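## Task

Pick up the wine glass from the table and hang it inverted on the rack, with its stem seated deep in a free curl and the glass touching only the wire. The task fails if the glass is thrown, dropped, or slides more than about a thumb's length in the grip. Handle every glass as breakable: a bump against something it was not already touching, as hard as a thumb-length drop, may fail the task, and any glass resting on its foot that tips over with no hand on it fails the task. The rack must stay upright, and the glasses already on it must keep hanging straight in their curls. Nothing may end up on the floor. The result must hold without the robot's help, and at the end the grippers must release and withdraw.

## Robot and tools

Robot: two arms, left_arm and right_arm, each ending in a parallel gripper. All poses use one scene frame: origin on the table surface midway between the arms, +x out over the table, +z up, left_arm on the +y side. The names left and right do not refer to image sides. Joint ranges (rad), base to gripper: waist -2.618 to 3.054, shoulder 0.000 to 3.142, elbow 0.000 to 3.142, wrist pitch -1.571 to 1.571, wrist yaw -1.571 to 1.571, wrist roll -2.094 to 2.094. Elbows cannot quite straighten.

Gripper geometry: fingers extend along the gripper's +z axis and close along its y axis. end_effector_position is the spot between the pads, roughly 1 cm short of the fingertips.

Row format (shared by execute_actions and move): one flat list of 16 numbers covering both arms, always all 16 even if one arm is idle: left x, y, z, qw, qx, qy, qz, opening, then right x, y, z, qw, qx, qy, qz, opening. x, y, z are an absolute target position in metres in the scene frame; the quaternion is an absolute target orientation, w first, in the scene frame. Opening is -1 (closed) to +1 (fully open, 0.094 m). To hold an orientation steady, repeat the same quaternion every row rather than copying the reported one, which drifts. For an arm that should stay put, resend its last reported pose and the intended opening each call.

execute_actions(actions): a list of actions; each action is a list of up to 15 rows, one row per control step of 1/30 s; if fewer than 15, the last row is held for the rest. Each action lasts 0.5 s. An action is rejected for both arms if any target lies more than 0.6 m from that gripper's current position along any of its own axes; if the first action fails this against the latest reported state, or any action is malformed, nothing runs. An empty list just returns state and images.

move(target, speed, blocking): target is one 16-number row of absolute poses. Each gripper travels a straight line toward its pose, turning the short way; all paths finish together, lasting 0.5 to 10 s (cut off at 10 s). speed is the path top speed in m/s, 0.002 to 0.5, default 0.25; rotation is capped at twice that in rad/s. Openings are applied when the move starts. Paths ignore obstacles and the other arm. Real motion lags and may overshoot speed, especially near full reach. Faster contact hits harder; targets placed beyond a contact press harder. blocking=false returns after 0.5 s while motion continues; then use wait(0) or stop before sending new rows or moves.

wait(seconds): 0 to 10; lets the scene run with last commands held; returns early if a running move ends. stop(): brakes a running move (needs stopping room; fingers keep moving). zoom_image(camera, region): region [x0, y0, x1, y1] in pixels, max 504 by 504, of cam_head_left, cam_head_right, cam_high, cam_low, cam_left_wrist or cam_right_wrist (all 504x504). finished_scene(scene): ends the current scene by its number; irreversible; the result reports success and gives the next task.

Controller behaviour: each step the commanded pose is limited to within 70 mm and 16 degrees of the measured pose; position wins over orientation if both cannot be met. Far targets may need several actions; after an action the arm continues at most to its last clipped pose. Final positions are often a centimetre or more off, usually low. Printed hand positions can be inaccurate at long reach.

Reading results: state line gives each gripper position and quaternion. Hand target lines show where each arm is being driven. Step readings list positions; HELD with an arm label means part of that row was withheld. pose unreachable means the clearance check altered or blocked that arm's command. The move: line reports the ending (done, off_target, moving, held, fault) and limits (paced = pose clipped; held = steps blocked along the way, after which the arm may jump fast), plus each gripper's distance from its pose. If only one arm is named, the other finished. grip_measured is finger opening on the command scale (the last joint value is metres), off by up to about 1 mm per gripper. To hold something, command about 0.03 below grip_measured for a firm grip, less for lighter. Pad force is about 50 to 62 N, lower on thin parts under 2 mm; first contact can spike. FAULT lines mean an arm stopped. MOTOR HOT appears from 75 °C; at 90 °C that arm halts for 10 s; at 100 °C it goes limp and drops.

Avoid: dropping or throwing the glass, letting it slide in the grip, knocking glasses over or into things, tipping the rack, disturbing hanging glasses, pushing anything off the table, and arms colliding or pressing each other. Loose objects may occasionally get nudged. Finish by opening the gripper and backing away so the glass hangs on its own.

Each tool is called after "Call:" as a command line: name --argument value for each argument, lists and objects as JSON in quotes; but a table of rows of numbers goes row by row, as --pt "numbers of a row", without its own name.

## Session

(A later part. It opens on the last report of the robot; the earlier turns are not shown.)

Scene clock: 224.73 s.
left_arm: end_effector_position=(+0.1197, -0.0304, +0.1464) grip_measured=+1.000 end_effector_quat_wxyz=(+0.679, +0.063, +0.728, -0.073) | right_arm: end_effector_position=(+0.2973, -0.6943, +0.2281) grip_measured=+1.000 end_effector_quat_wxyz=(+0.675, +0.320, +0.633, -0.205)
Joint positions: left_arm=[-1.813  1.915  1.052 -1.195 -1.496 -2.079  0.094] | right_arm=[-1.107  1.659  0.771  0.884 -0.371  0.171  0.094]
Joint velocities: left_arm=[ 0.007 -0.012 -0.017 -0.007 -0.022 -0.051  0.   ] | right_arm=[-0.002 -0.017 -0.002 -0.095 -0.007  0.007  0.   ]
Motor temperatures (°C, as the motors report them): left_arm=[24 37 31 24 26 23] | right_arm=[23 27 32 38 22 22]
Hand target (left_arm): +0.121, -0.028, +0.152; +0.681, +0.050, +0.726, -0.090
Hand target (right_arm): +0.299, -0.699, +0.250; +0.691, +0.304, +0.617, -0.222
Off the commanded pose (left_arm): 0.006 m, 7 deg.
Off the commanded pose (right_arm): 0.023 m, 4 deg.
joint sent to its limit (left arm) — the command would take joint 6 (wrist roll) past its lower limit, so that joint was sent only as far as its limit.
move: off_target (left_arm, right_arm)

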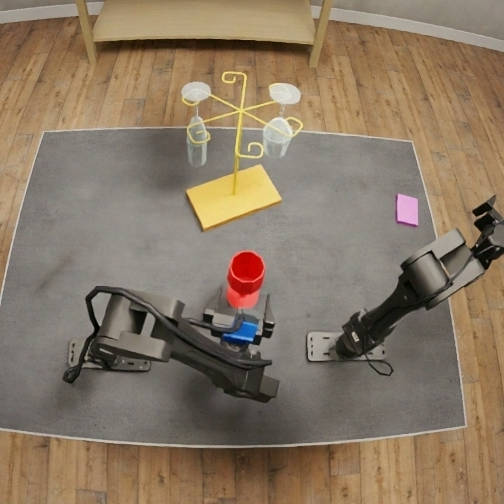

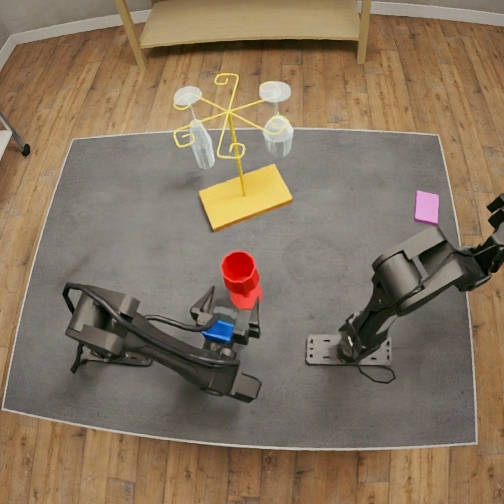

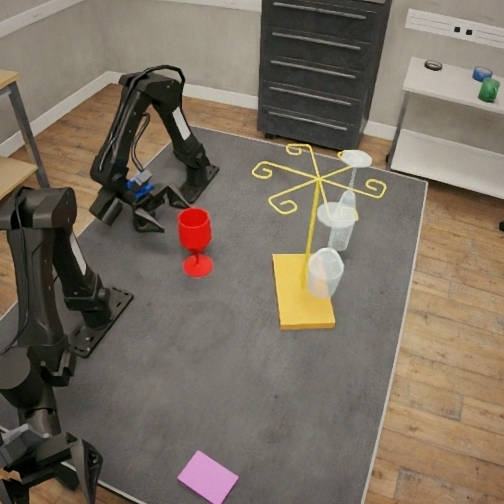

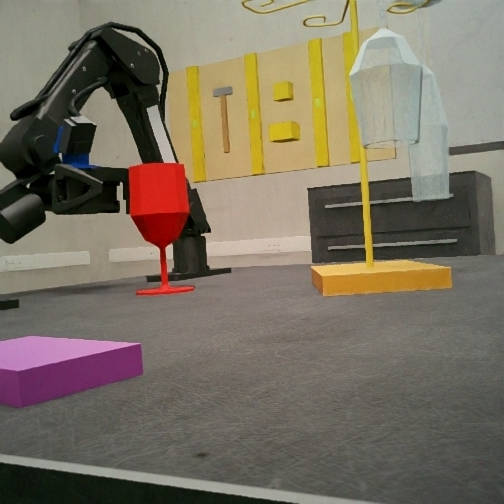

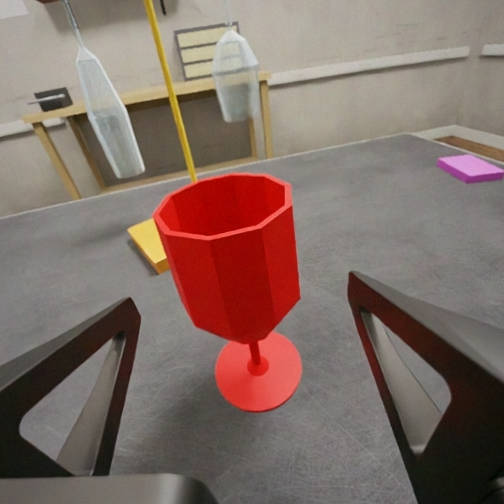

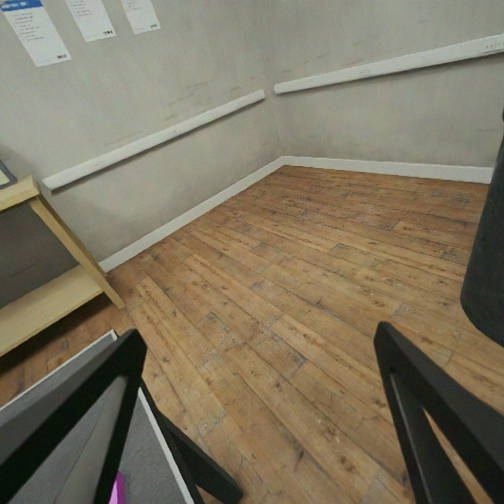

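Call:
move --target '[0.145,-0.032,0.150,0.706,0.039,0.706,-0.039,1,0.30,-0.70,0.25,0.691,0.304,0.617,-0.222,1]' --speed 0.03

Call:
zoom_image --camera "cam_head_left" --region '[180,230,320,370]'

Call:
zoom_image --camera "cam_low" --region '[60,130,240,310]'

Scene clock: 247.60 s.
left_arm: end_effector_position=(+0.1430, -0.0249, +0.1434) grip_measured=+1.000 end_effector_quat_wxyz=(+0.694, +0.052, +0.717, -0.042) | right_arm: end_effector_position=(+0.2973, -0.6943, +0.2281) grip_measured=+1.000 end_effector_quat_wxyz=(+0.675, +0.320, +0.633, -0.205)
Joint positions: left_arm=[-1.736  1.949  1.052 -1.195 -1.533 -2.079  0.094] | right_arm=[-1.107  1.659  0.771  0.884 -0.371  0.171  0.094]
Joint velocities: left_arm=[ 0.012 -0.002 -0.002  0.007 -0.022 -0.081  0.   ] | right_arm=[-0.002  0.007 -0.017 -0.007 -0.022  0.022  0.   ]
Motor temperatures (°C, as the motors report them): left_arm=[24 37 31 24 26 23] | right_arm=[23 27 32 38 22 22]
Hand target (left_arm): +0.145, -0.031, +0.150; +0.701, +0.048, +0.710, -0.047
Hand target (right_arm): +0.299, -0.699, +0.250; +0.691, +0.304, +0.617, -0.222
Off the commanded pose (left_arm): 0.010 m, 2 deg.
Off the commanded pose (right_arm): 0.023 m, 4 deg.
joint sent to its limit (left arm) — the command would take joint 6 (wrist roll) past its lower limit, so that joint was sent only as far as its limit.
move: off_target (right_arm)

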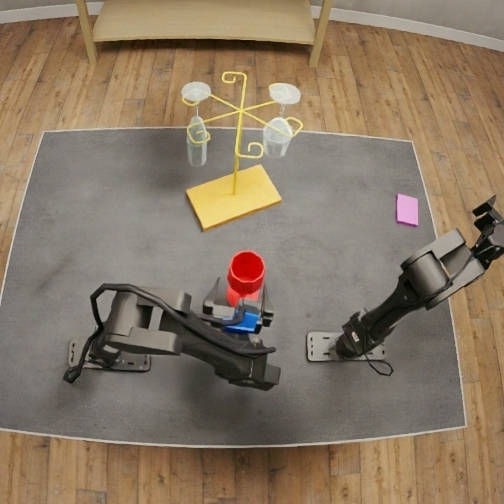

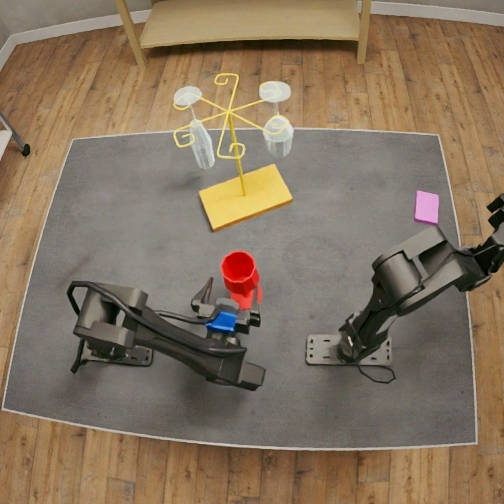

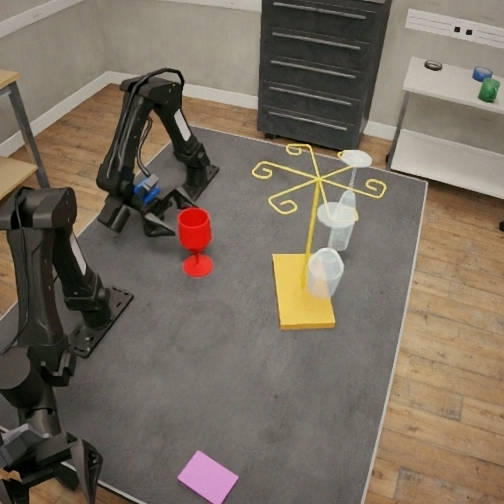

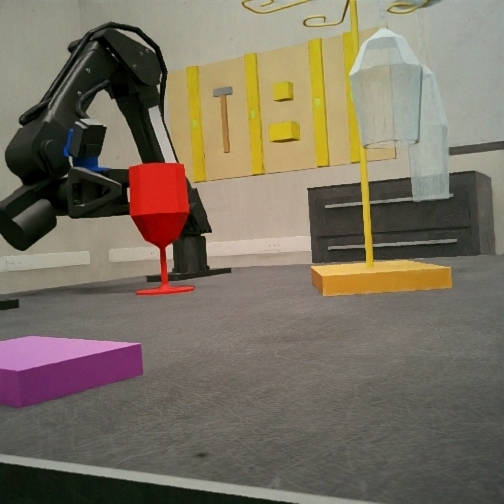

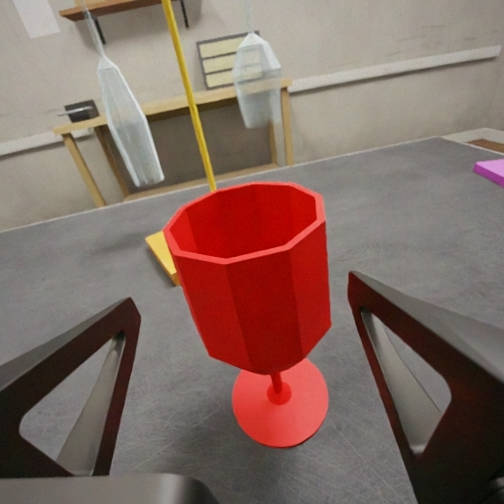

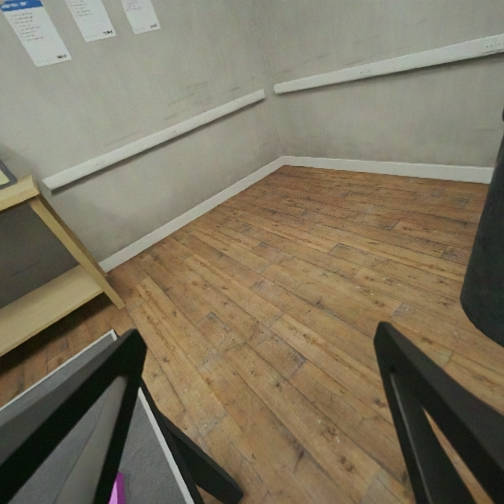

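Region (180, 230, 320, 370) of cam_head_left's 504x504 image, scaled by 3.600, with more detail than that image has.

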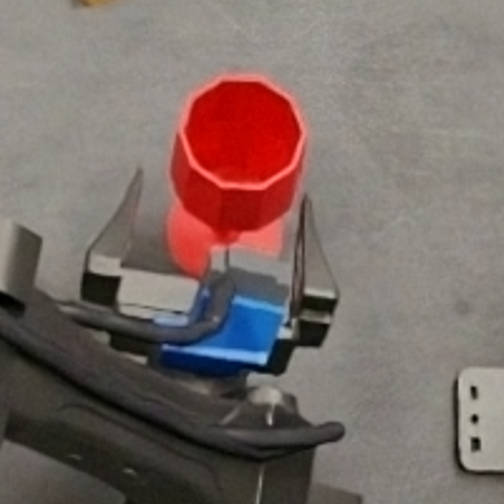

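Region (60, 130, 240, 310) of cam_low's 504x504 image, scaled by 2.800, with more detail than that image has.

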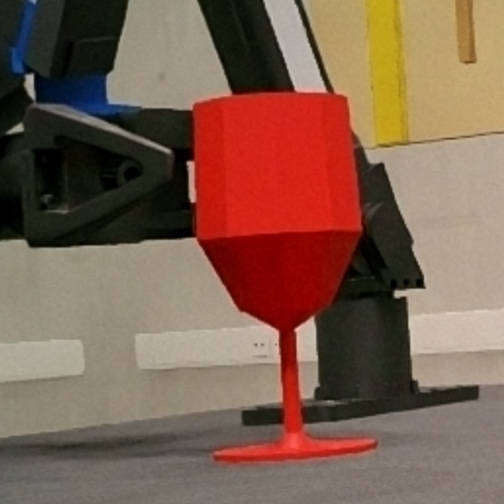

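Call:
move --target '[0.145,-0.043,0.150,0.706,0.039,0.706,-0.039,1,0.30,-0.70,0.25,0.691,0.304,0.617,-0.222,1]' --speed 0.015

Call:
zoom_image --camera "cam_head_left" --region '[180,230,320,370]'

Scene clock: 266.33 s.
left_arm: end_effector_position=(+0.1430, -0.0372, +0.1440) grip_measured=+1.000 end_effector_quat_wxyz=(+0.695, +0.049, +0.716, -0.041) | right_arm: end_effector_position=(+0.2973, -0.6943, +0.2281) grip_measured=+1.000 end_effector_quat_wxyz=(+0.675, +0.320, +0.633, -0.205)
Joint positions: left_arm=[-1.729  1.988  1.113 -1.211 -1.536 -2.079  0.094] | right_arm=[-1.107  1.659  0.771  0.884 -0.371  0.171  0.094]
Joint velocities: left_arm=[-0.002  0.012  0.002  0.022 -0.022  0.007  0.   ] | right_arm=[ 0.002 -0.022 -0.007 -0.037  0.037  0.007  0.   ]
Motor temperatures (°C, as the motors report them): left_arm=[24 36 32 24 26 23] | right_arm=[23 27 32 39 22 22]
Hand target (left_arm): +0.145, -0.043, +0.150; +0.702, +0.046, +0.709, -0.045
Hand target (right_arm): +0.299, -0.699, +0.250; +0.691, +0.304, +0.617, -0.222
Off the commanded pose (left_arm): 0.009 m, 2 deg.
Off the commanded pose (right_arm): 0.023 m, 4 deg.
joint sent to its limit (left arm) — the command would take joint 6 (wrist roll) past its lower limit, so that joint was sent only as far as its limit.
move: off_target (right_arm)

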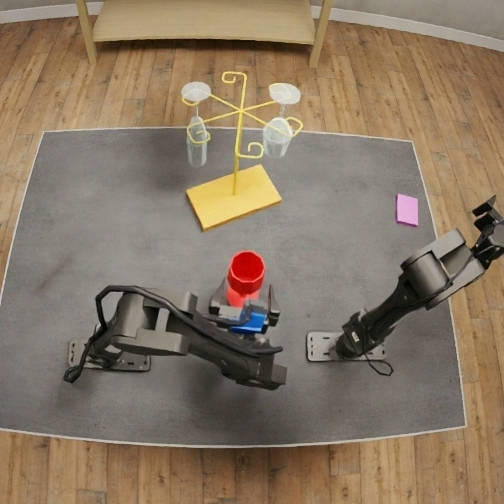

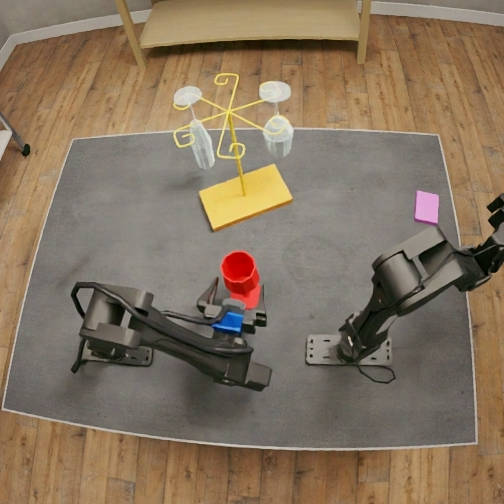

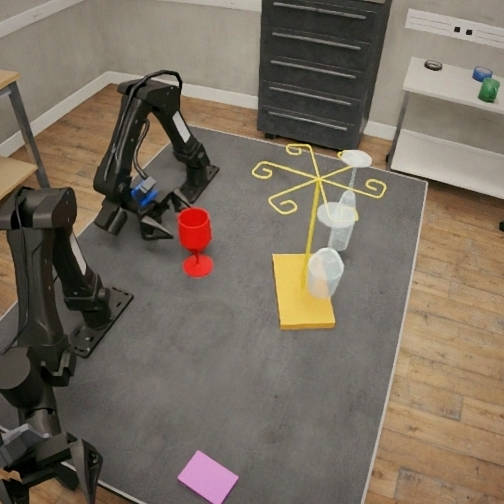

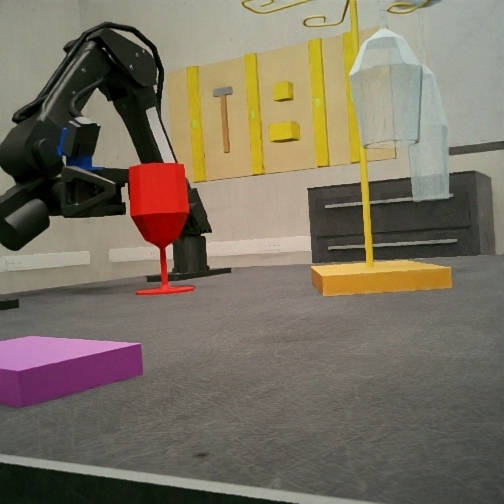

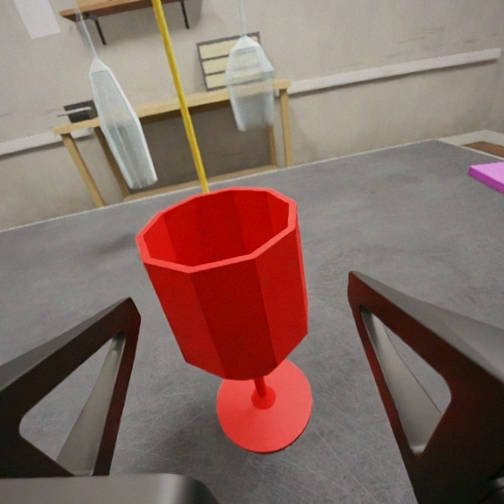

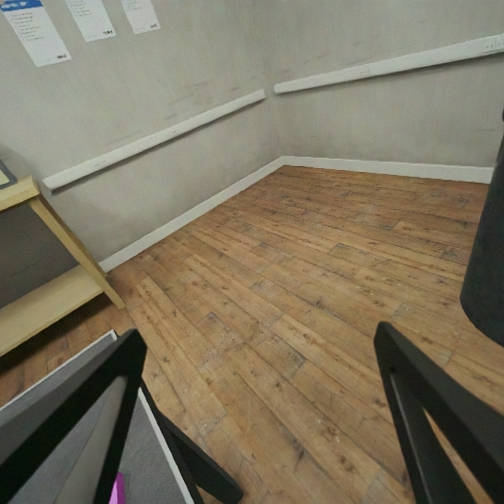

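Region (180, 230, 320, 370) of cam_head_left's 504x504 image, scaled by 3.600, with more detail than that image has.

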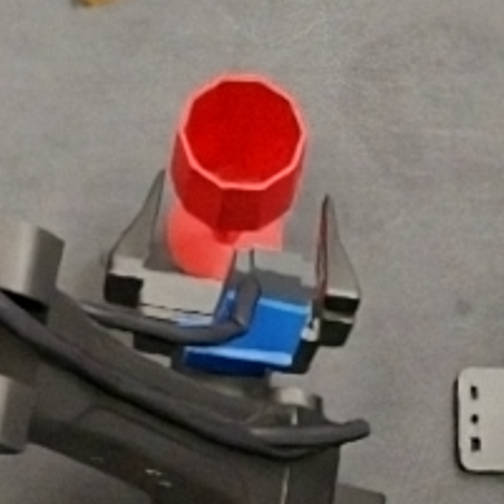

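Call:
move --target '[0.164,-0.039,0.150,0.7065,0.028,0.7065,-0.028,1,0.30,-0.70,0.25,0.691,0.304,0.617,-0.222,1]' --speed 0.02

Call:
zoom_image --camera "cam_head_left" --region '[180,230,320,370]'

Scene clock: 276.67 s.
left_arm: end_effector_position=(+0.1612, -0.0299, +0.1462) grip_measured=+1.000 end_effector_quat_wxyz=(+0.701, +0.033, +0.713, -0.021) | right_arm: end_effector_position=(+0.2972, -0.6944, +0.2280) grip_measured=+1.000 end_effector_quat_wxyz=(+0.675, +0.320, +0.633, -0.205)
Joint positions: left_arm=[-1.67   1.988  1.113 -1.213 -1.55  -2.073  0.094] | right_arm=[-1.107  1.659  0.771  0.883 -0.37   0.171  0.094]
Joint velocities: left_arm=[-0.002  0.022 -0.002 -0.007 -0.037  0.022  0.   ] | right_arm=[ 0.002 -0.007 -0.007  0.037 -0.037 -0.066  0.   ]
Motor temperatures (°C, as the motors report them): left_arm=[24 36 32 24 26 23] | right_arm=[23 27 32 39 22 22]
Hand target (left_arm): +0.164, -0.038, +0.150; +0.707, +0.027, +0.706, -0.027
Hand target (right_arm): +0.299, -0.699, +0.250; +0.691, +0.304, +0.617, -0.222
Off the commanded pose (left_arm): 0.010 m, 1 deg.
Off the commanded pose (right_arm): 0.023 m, 4 deg.
move: off_target (right_arm)

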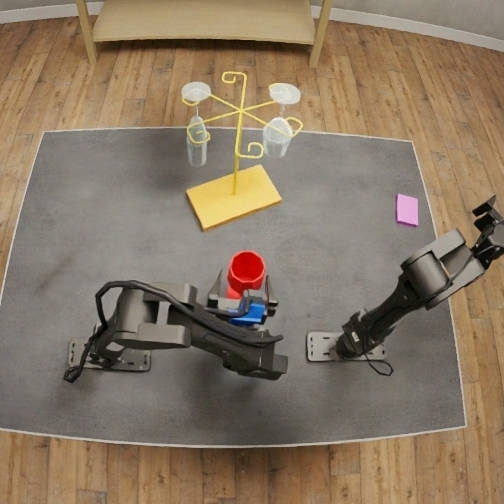

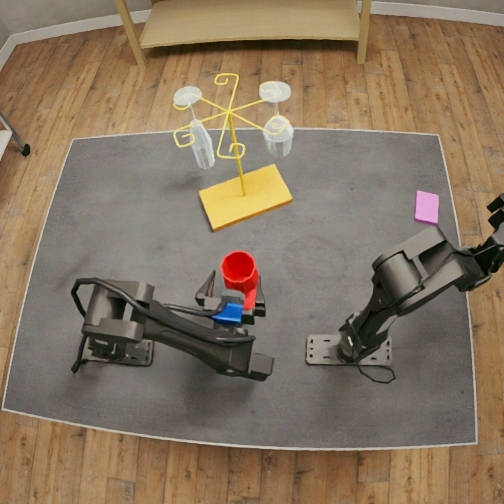

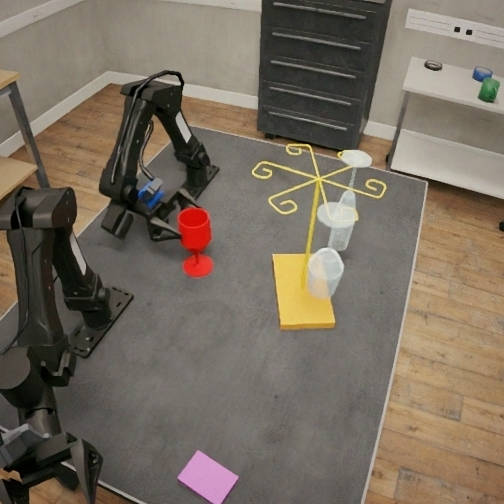

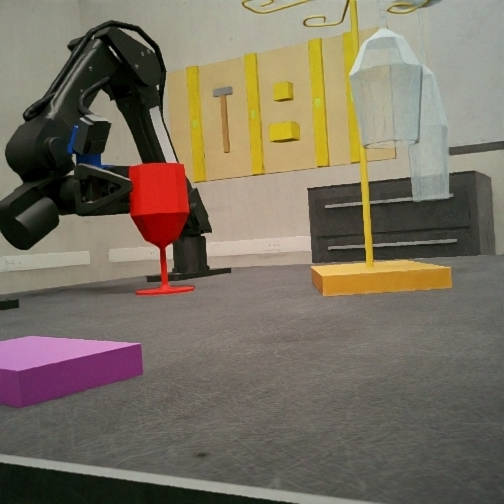

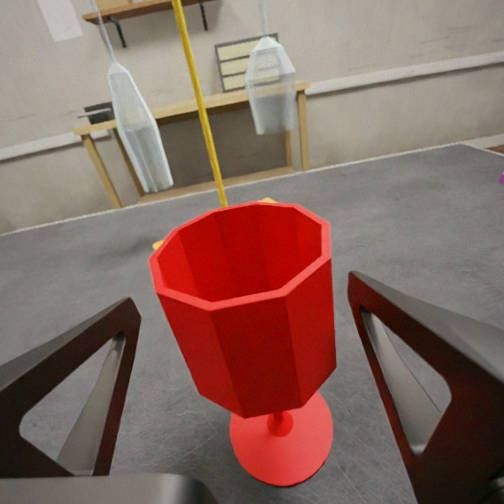

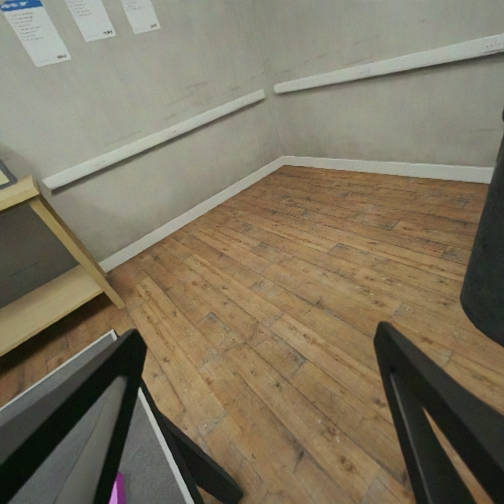

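Region (180, 230, 320, 370) of cam_head_left's 504x504 image, scaled by 3.600, with more detail than that image has.

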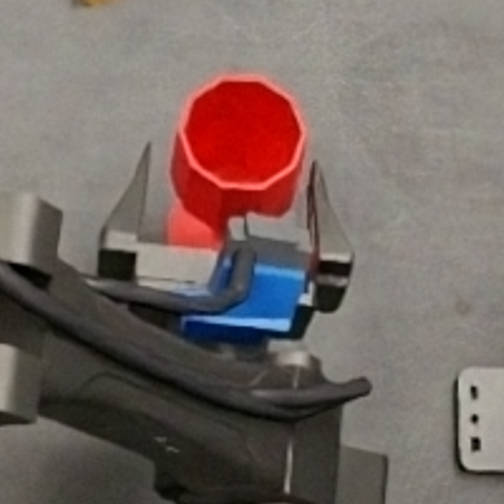

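Call:
move --target '[0.177,-0.043,0.150,0.707,0.014,0.707,-0.014,1,0.30,-0.70,0.25,0.691,0.304,0.617,-0.222,1]' --speed 0.015

Call:
zoom_image --camera "cam_head_left" --region '[180,230,320,370]'

Call:
zoom_image --camera "cam_low" --region '[60,130,240,310]'

Scene clock: 294.57 s.
left_arm: end_effector_position=(+0.1737, -0.0348, +0.1457) grip_measured=+1.000 end_effector_quat_wxyz=(+0.701, +0.021, +0.712, -0.003) | right_arm: end_effector_position=(+0.2972, -0.6944, +0.2281) grip_measured=+1.000 end_effector_quat_wxyz=(+0.675, +0.320, +0.633, -0.205)
Joint positions: left_arm=[-1.628  2.021  1.163 -1.213 -1.552 -2.046  0.094] | right_arm=[-1.107  1.659  0.771  0.884 -0.37   0.171  0.094]
Joint velocities: left_arm=[-0.007 -0.002  0.002 -0.022  0.022  0.037  0.   ] | right_arm=[-0.012 -0.012 -0.002 -0.037 -0.037 -0.007  0.   ]
Motor temperatures (°C, as the motors report them): left_arm=[24 35 33 24 26 23] | right_arm=[23 27 32 39 22 22]
Hand target (left_arm): +0.177, -0.042, +0.151; +0.708, +0.012, +0.706, -0.012
Hand target (right_arm): +0.299, -0.699, +0.250; +0.691, +0.304, +0.617, -0.222
Off the commanded pose (left_arm): 0.010 m, 2 deg.
Off the commanded pose (right_arm): 0.023 m, 4 deg.
move: off_target (right_arm)

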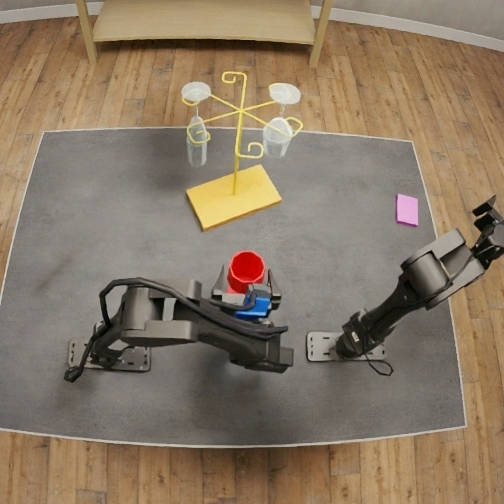

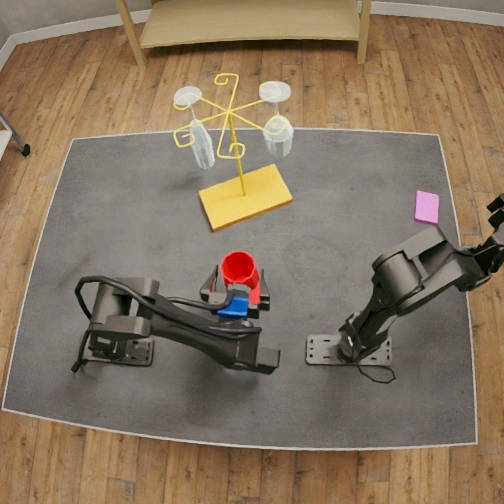

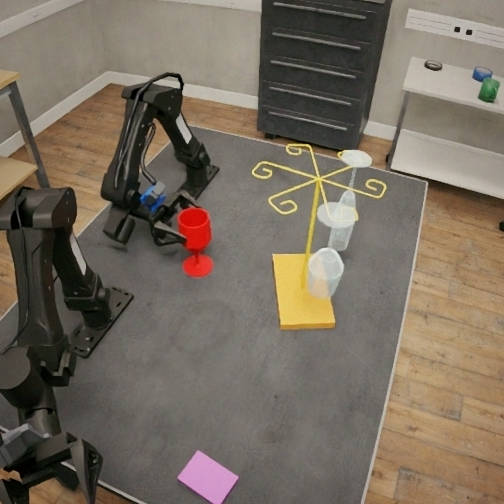

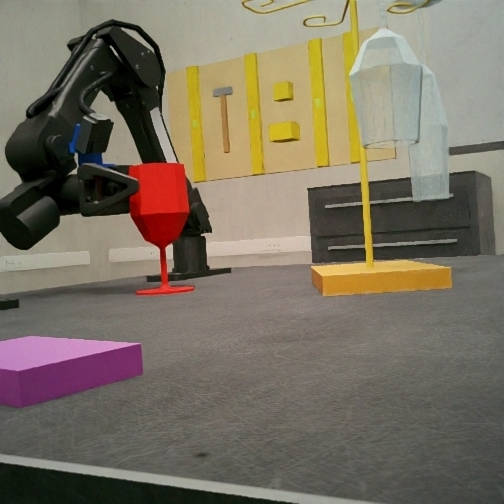

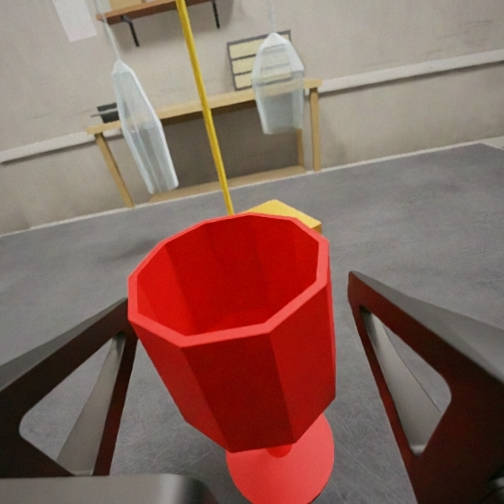

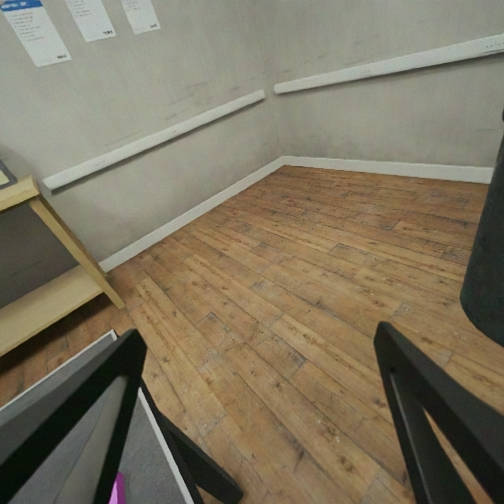

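Region (180, 230, 320, 370) of cam_head_left's 504x504 image, scaled by 3.600, with more detail than that image has.

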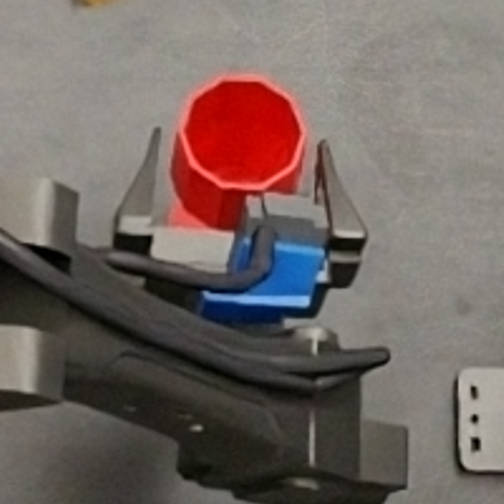

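Region (60, 130, 240, 310) of cam_low's 504x504 image, scaled by 2.800, with more detail than that image has.

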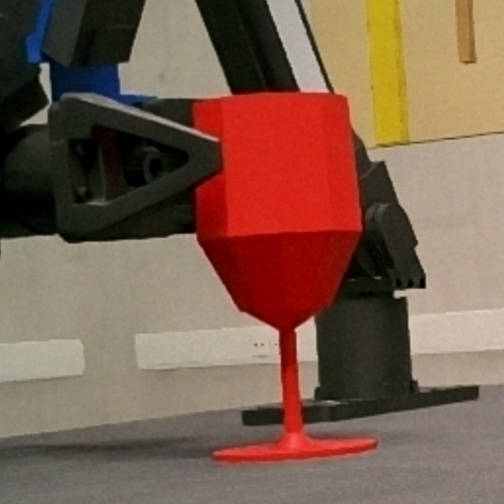

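Call:
execute_actions --actions '[]'

Scene clock: 342.67 s.
left_arm: end_effector_position=(+0.1737, -0.0348, +0.1457) grip_measured=+1.000 end_effector_quat_wxyz=(+0.701, +0.022, +0.712, -0.003) | right_arm: end_effector_position=(+0.2972, -0.6944, +0.2282) grip_measured=+1.000 end_effector_quat_wxyz=(+0.675, +0.320, +0.632, -0.205)
Joint positions: left_arm=[-1.628  2.021  1.163 -1.213 -1.552 -2.045  0.094] | right_arm=[-1.107  1.659  0.771  0.884 -0.37   0.171  0.094]
Joint velocities: left_arm=[-0.012  0.002 -0.012  0.007  0.022  0.022  0.   ] | right_arm=[-0.012 -0.007 -0.012 -0.095  0.051  0.066  0.   ]
Motor temperatures (°C, as the motors report them): left_arm=[24 36 33 24 27 23] | right_arm=[23 28 32 40 22 22]
Hand target (left_arm): +0.177, -0.042, +0.150; +0.708, +0.012, +0.706, -0.012
Hand target (right_arm): +0.299, -0.699, +0.250; +0.691, +0.304, +0.617, -0.222
Off the commanded pose (left_arm): 0.010 m, 2 deg.
Off the commanded pose (right_arm): 0.023 m, 4 deg.

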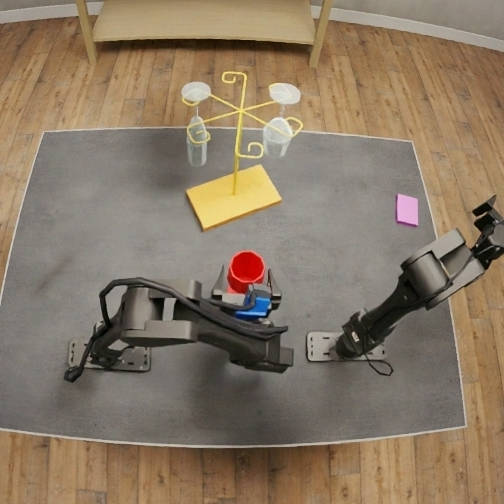

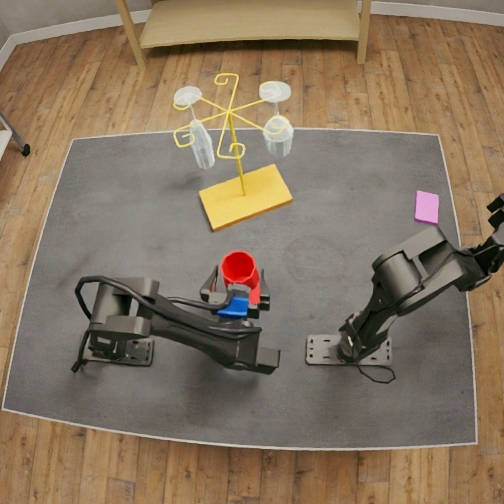

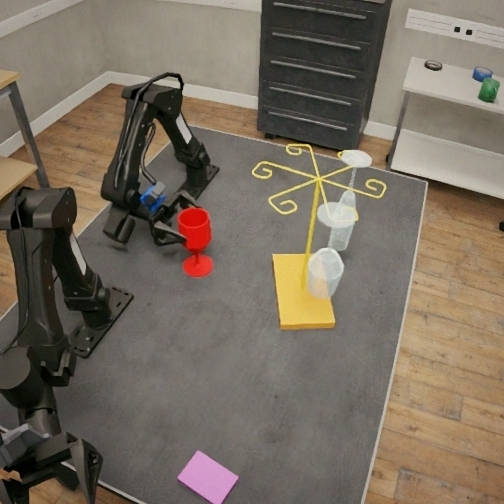

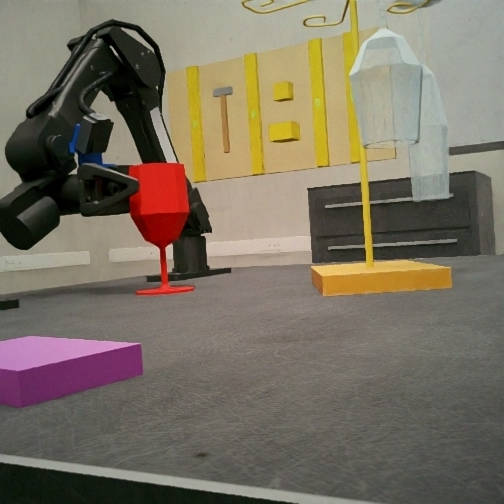

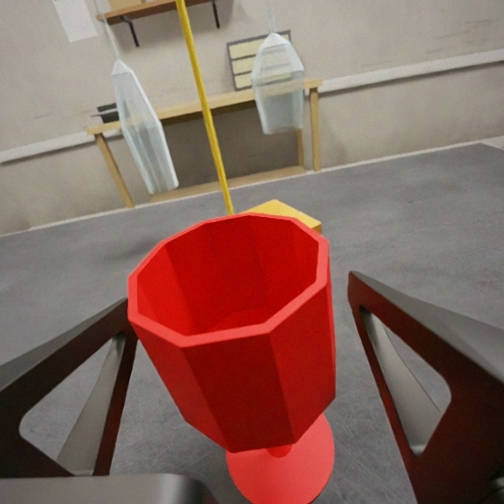

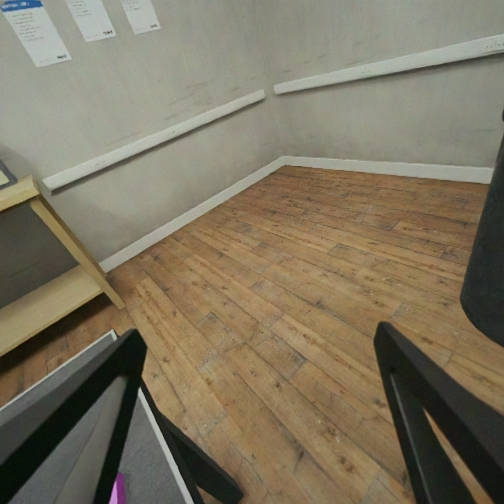

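Call:
move --target '[0.188,-0.044,0.150,0.707,0.014,0.707,-0.014,1,0.30,-0.70,0.25,0.691,0.304,0.617,-0.222,1]' --speed 0.02

Call:
zoom_image --camera "cam_head_left" --region '[180,230,320,370]'

Call:
zoom_image --camera "cam_low" --region '[60,130,240,310]'

Scene clock: 352.57 s.
left_arm: end_effector_position=(+0.1841, -0.0355, +0.1432) grip_measured=+1.000 end_effector_quat_wxyz=(+0.702, +0.013, +0.712, +0.011) | right_arm: end_effector_position=(+0.2972, -0.6944, +0.2281) grip_measured=+1.000 end_effector_quat_wxyz=(+0.675, +0.320, +0.633, -0.205)
Joint positions: left_arm=[-1.594  2.021  1.163 -1.119 -1.556 -1.943  0.094] | right_arm=[-1.107  1.659  0.771  0.884 -0.37   0.171  0.094]
Joint velocities: left_arm=[-0.007 -0.007 -0.002  0.051 -0.007  0.081  0.   ] | right_arm=[-0.007 -0.007 -0.002  0.037 -0.007 -0.007  0.   ]
Motor temperatures (°C, as the motors report them): left_arm=[24 36 33 23 27 23] | right_arm=[23 28 32 40 22 22]
Hand target (left_arm): +0.187, -0.043, +0.150; +0.710, +0.001, +0.705, -0.001
Hand target (right_arm): +0.299, -0.699, +0.250; +0.691, +0.304, +0.617, -0.222
Off the commanded pose (left_arm): 0.012 m, 3 deg.
Off the commanded pose (right_arm): 0.023 m, 4 deg.
joint sent to its limit (left arm) — the command would take joint 5 (wrist yaw) past its lower limit, so that joint was sent only as far as its limit.
move: off_target (left_arm, right_arm)

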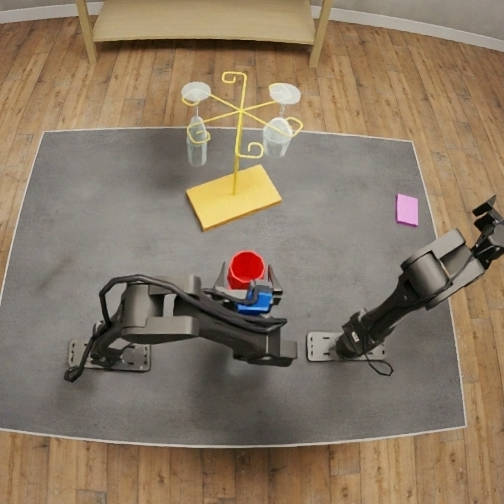

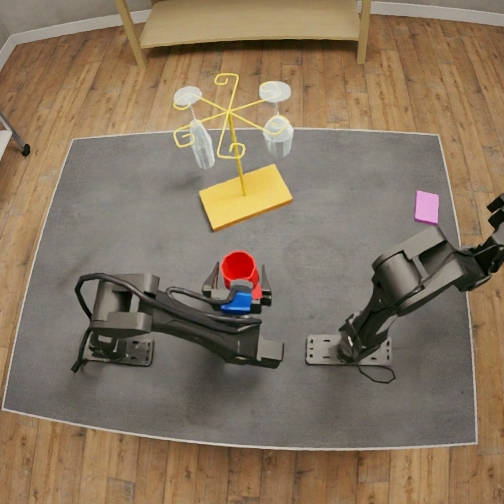

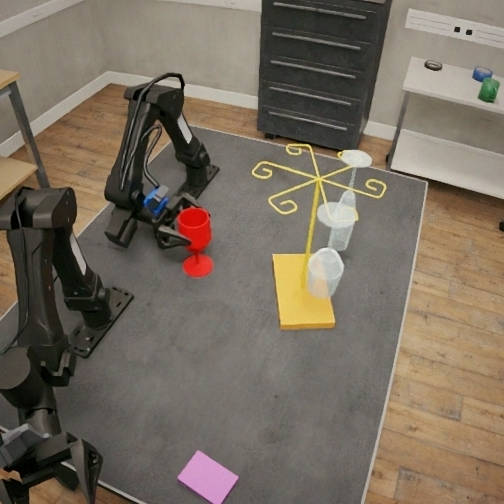

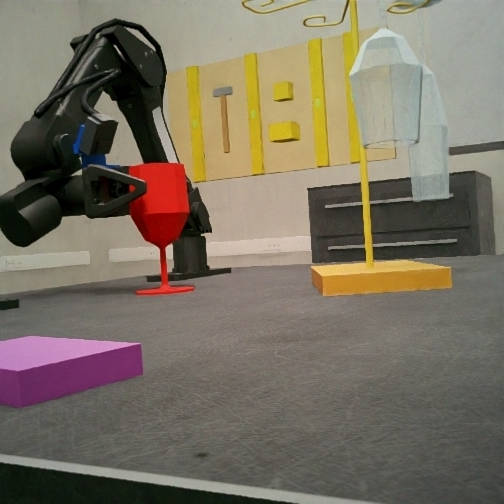

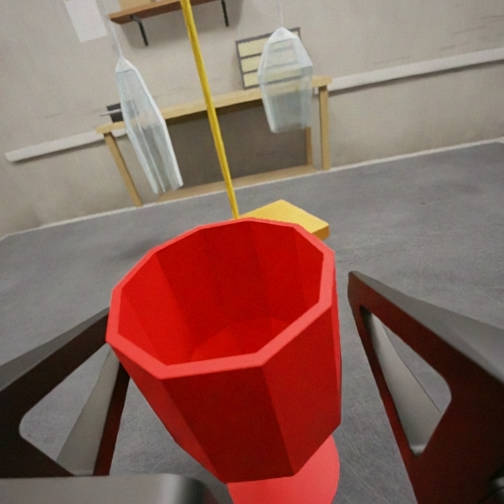

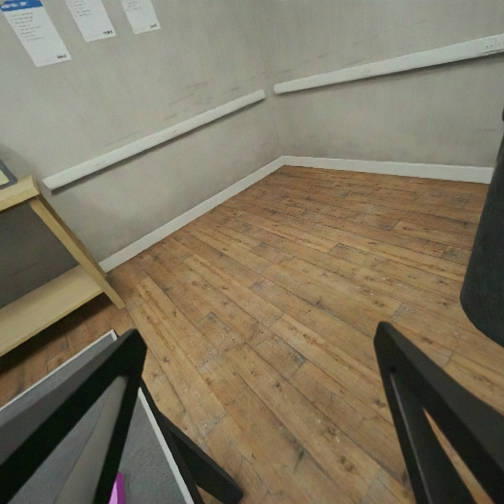

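Region (180, 230, 320, 370) of cam_head_left's 504x504 image, scaled by 3.600, with more detail than that image has.

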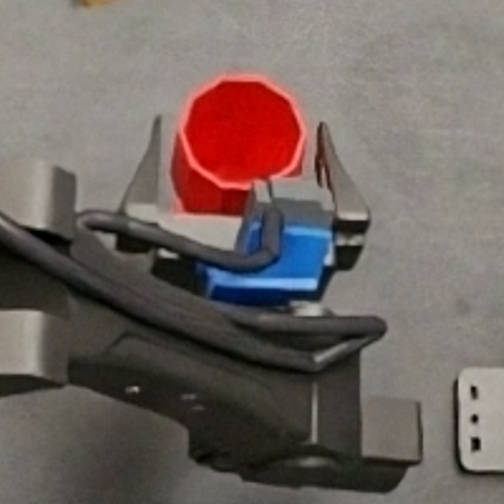

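Region (60, 130, 240, 310) of cam_low's 504x504 image, scaled by 2.800, with more detail than that image has.

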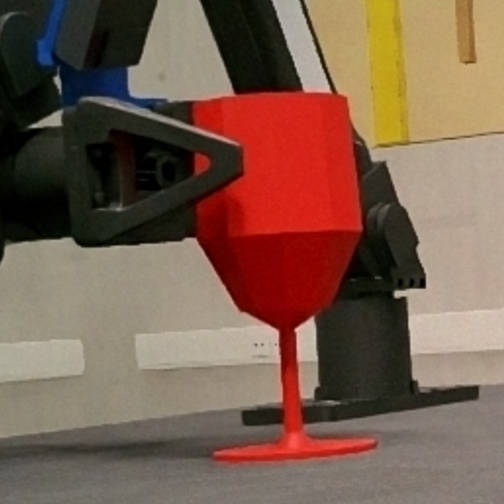

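Call:
execute_actions --actions '[[[0.187,-0.043,0.150,0.707,0.008,0.707,-0.008,0.85,0.30,-0.70,0.25,0.691,0.304,0.617,-0.222,1]],[[0.187,-0.043,0.150,0.707,0.008,0.707,-0.008,0.72,0.30,-0.70,0.25,0.691,0.304,0.617,-0.222,1]],[[0.187,-0.043,0.150,0.707,0.008,0.707,-0.008,0.62,0.30,-0.70,0.25,0.691,0.304,0.617,-0.222,1]],[[0.187,-0.043,0.150,0.707,0.008,0.707,-0.008,0.55,0.30,-0.70,0.25,0.691,0.304,0.617,-0.222,1]]]'

Scene clock: 362.17 s.
left_arm: end_effector_position=(+0.1841, -0.0405, +0.1420) grip_measured=+0.598 end_effector_quat_wxyz=(+0.703, +0.013, +0.711, +0.009) | right_arm: end_effector_position=(+0.2972, -0.6944, +0.2282) grip_measured=+1.000 end_effector_quat_wxyz=(+0.675, +0.320, +0.632, -0.205)
Joint positions: left_arm=[-1.594  2.021  1.163 -1.049 -1.56  -1.878  0.075] | right_arm=[-1.107  1.659  0.771  0.884 -0.37   0.171  0.094]
Joint velocities: left_arm=[ 0.012  0.012 -0.012  0.037 -0.051 -0.051 -0.001] | right_arm=[-0.012 -0.012  0.002  0.022 -0.037  0.007  0.   ]
Motor temperatures (°C, as the motors report them): left_arm=[24 36 33 23 27 23] | right_arm=[23 28 32 40 22 22]
Hand target (left_arm): +0.187, -0.043, +0.150; +0.709, +0.001, +0.705, -0.001
Hand target (right_arm): +0.299, -0.699, +0.250; +0.691, +0.304, +0.617, -0.222
Off the commanded pose (left_arm): 0.009 m, 2 deg.
Off the commanded pose (right_arm): 0.023 m, 4 deg.
Step readings (end_effector_position; steps 1 to 15: 1st action; 16 to 30: 2nd action; 31 to 45: 3rd action; 46 to 60: 4th action):
0: left_arm (+0.1841, -0.0362, +0.1429) | right_arm (+0.2972, -0.6944, +0.2282)
1: left_arm (+0.1841, -0.0363, +0.1429) | right_arm (+0.2972, -0.6944, +0.2282)
2: left_arm (+0.1841, -0.0365, +0.1428) | right_arm (+0.2972, -0.6944, +0.2282)
4: left_arm (+0.1841, -0.0367, +0.1427) | right_arm (+0.2972, -0.6944, +0.2282)
8: left_arm (+0.1841, -0.0371, +0.1426) | right_arm (+0.2972, -0.6944, +0.2282)
15: left_arm (+0.1841, -0.0377, +0.1423) | right_arm (+0.2972, -0.6944, +0.2282)
16: left_arm (+0.1841, -0.0378, +0.1423) | right_arm (+0.2972, -0.6944, +0.2282)
17: left_arm (+0.1841, -0.0379, +0.1422) | right_arm (+0.2972, -0.6944, +0.2282)
19: left_arm (+0.1841, -0.0381, +0.1422) | right_arm (+0.2972, -0.6944, +0.2282)
23: left_arm (+0.1841, -0.0384, +0.1421) | right_arm (+0.2972, -0.6944, +0.2282)
30: left_arm (+0.1841, -0.0389, +0.1419) | right_arm (+0.2972, -0.6944, +0.2282)
31: left_arm (+0.1841, -0.0390, +0.1419) | right_arm (+0.2972, -0.6944, +0.2282)
32: left_arm (+0.1841, -0.0391, +0.1419) | right_arm (+0.2972, -0.6944, +0.2282)
34: left_arm (+0.1841, -0.0392, +0.1419) | right_arm (+0.2972, -0.6944, +0.2282)
38: left_arm (+0.1841, -0.0395, +0.1419) | right_arm (+0.2972, -0.6944, +0.2282)
45: left_arm (+0.1841, -0.0399, +0.1419) | right_arm (+0.2972, -0.6944, +0.2282)
46: left_arm (+0.1841, -0.0400, +0.1420) | right_arm (+0.2972, -0.6944, +0.2282)
47: left_arm (+0.1841, -0.0401, +0.1419) | right_arm (+0.2972, -0.6944, +0.2282)
49: left_arm (+0.1841, -0.0401, +0.1420) | right_arm (+0.2972, -0.6944, +0.2282)
53: left_arm (+0.1841, -0.0403, +0.1420) | right_arm (+0.2972, -0.6944, +0.2282)
60: end_effector_position above

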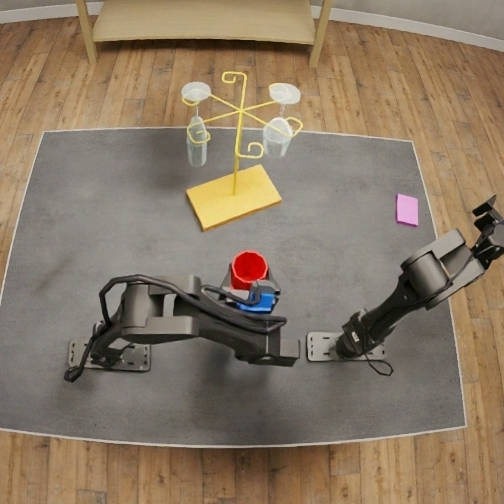

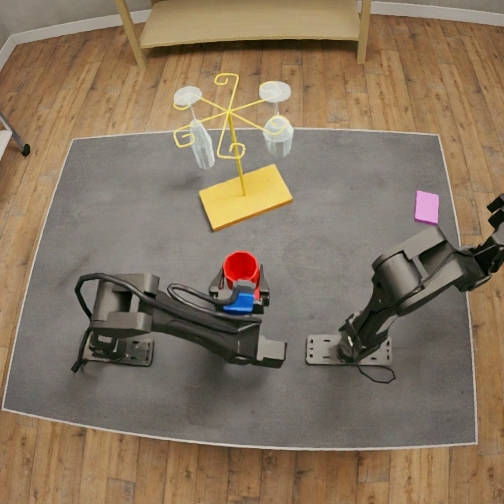

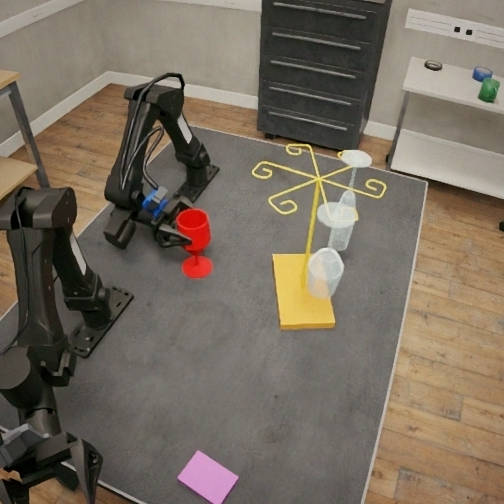

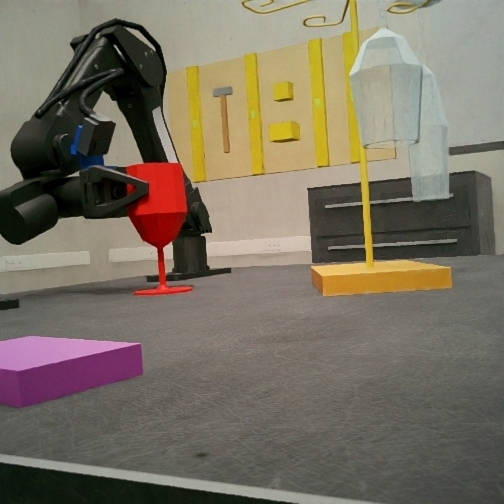

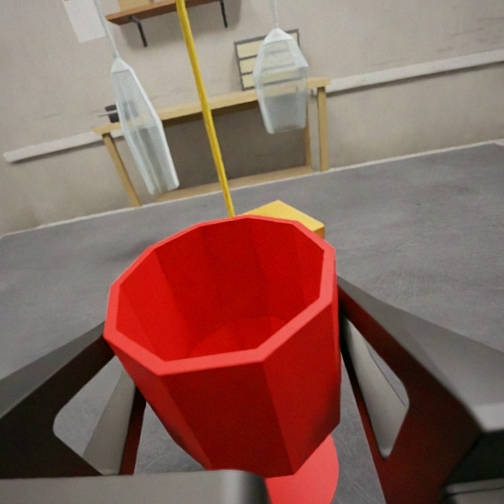

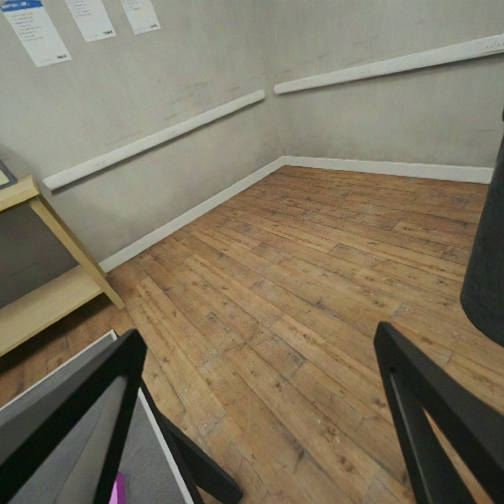

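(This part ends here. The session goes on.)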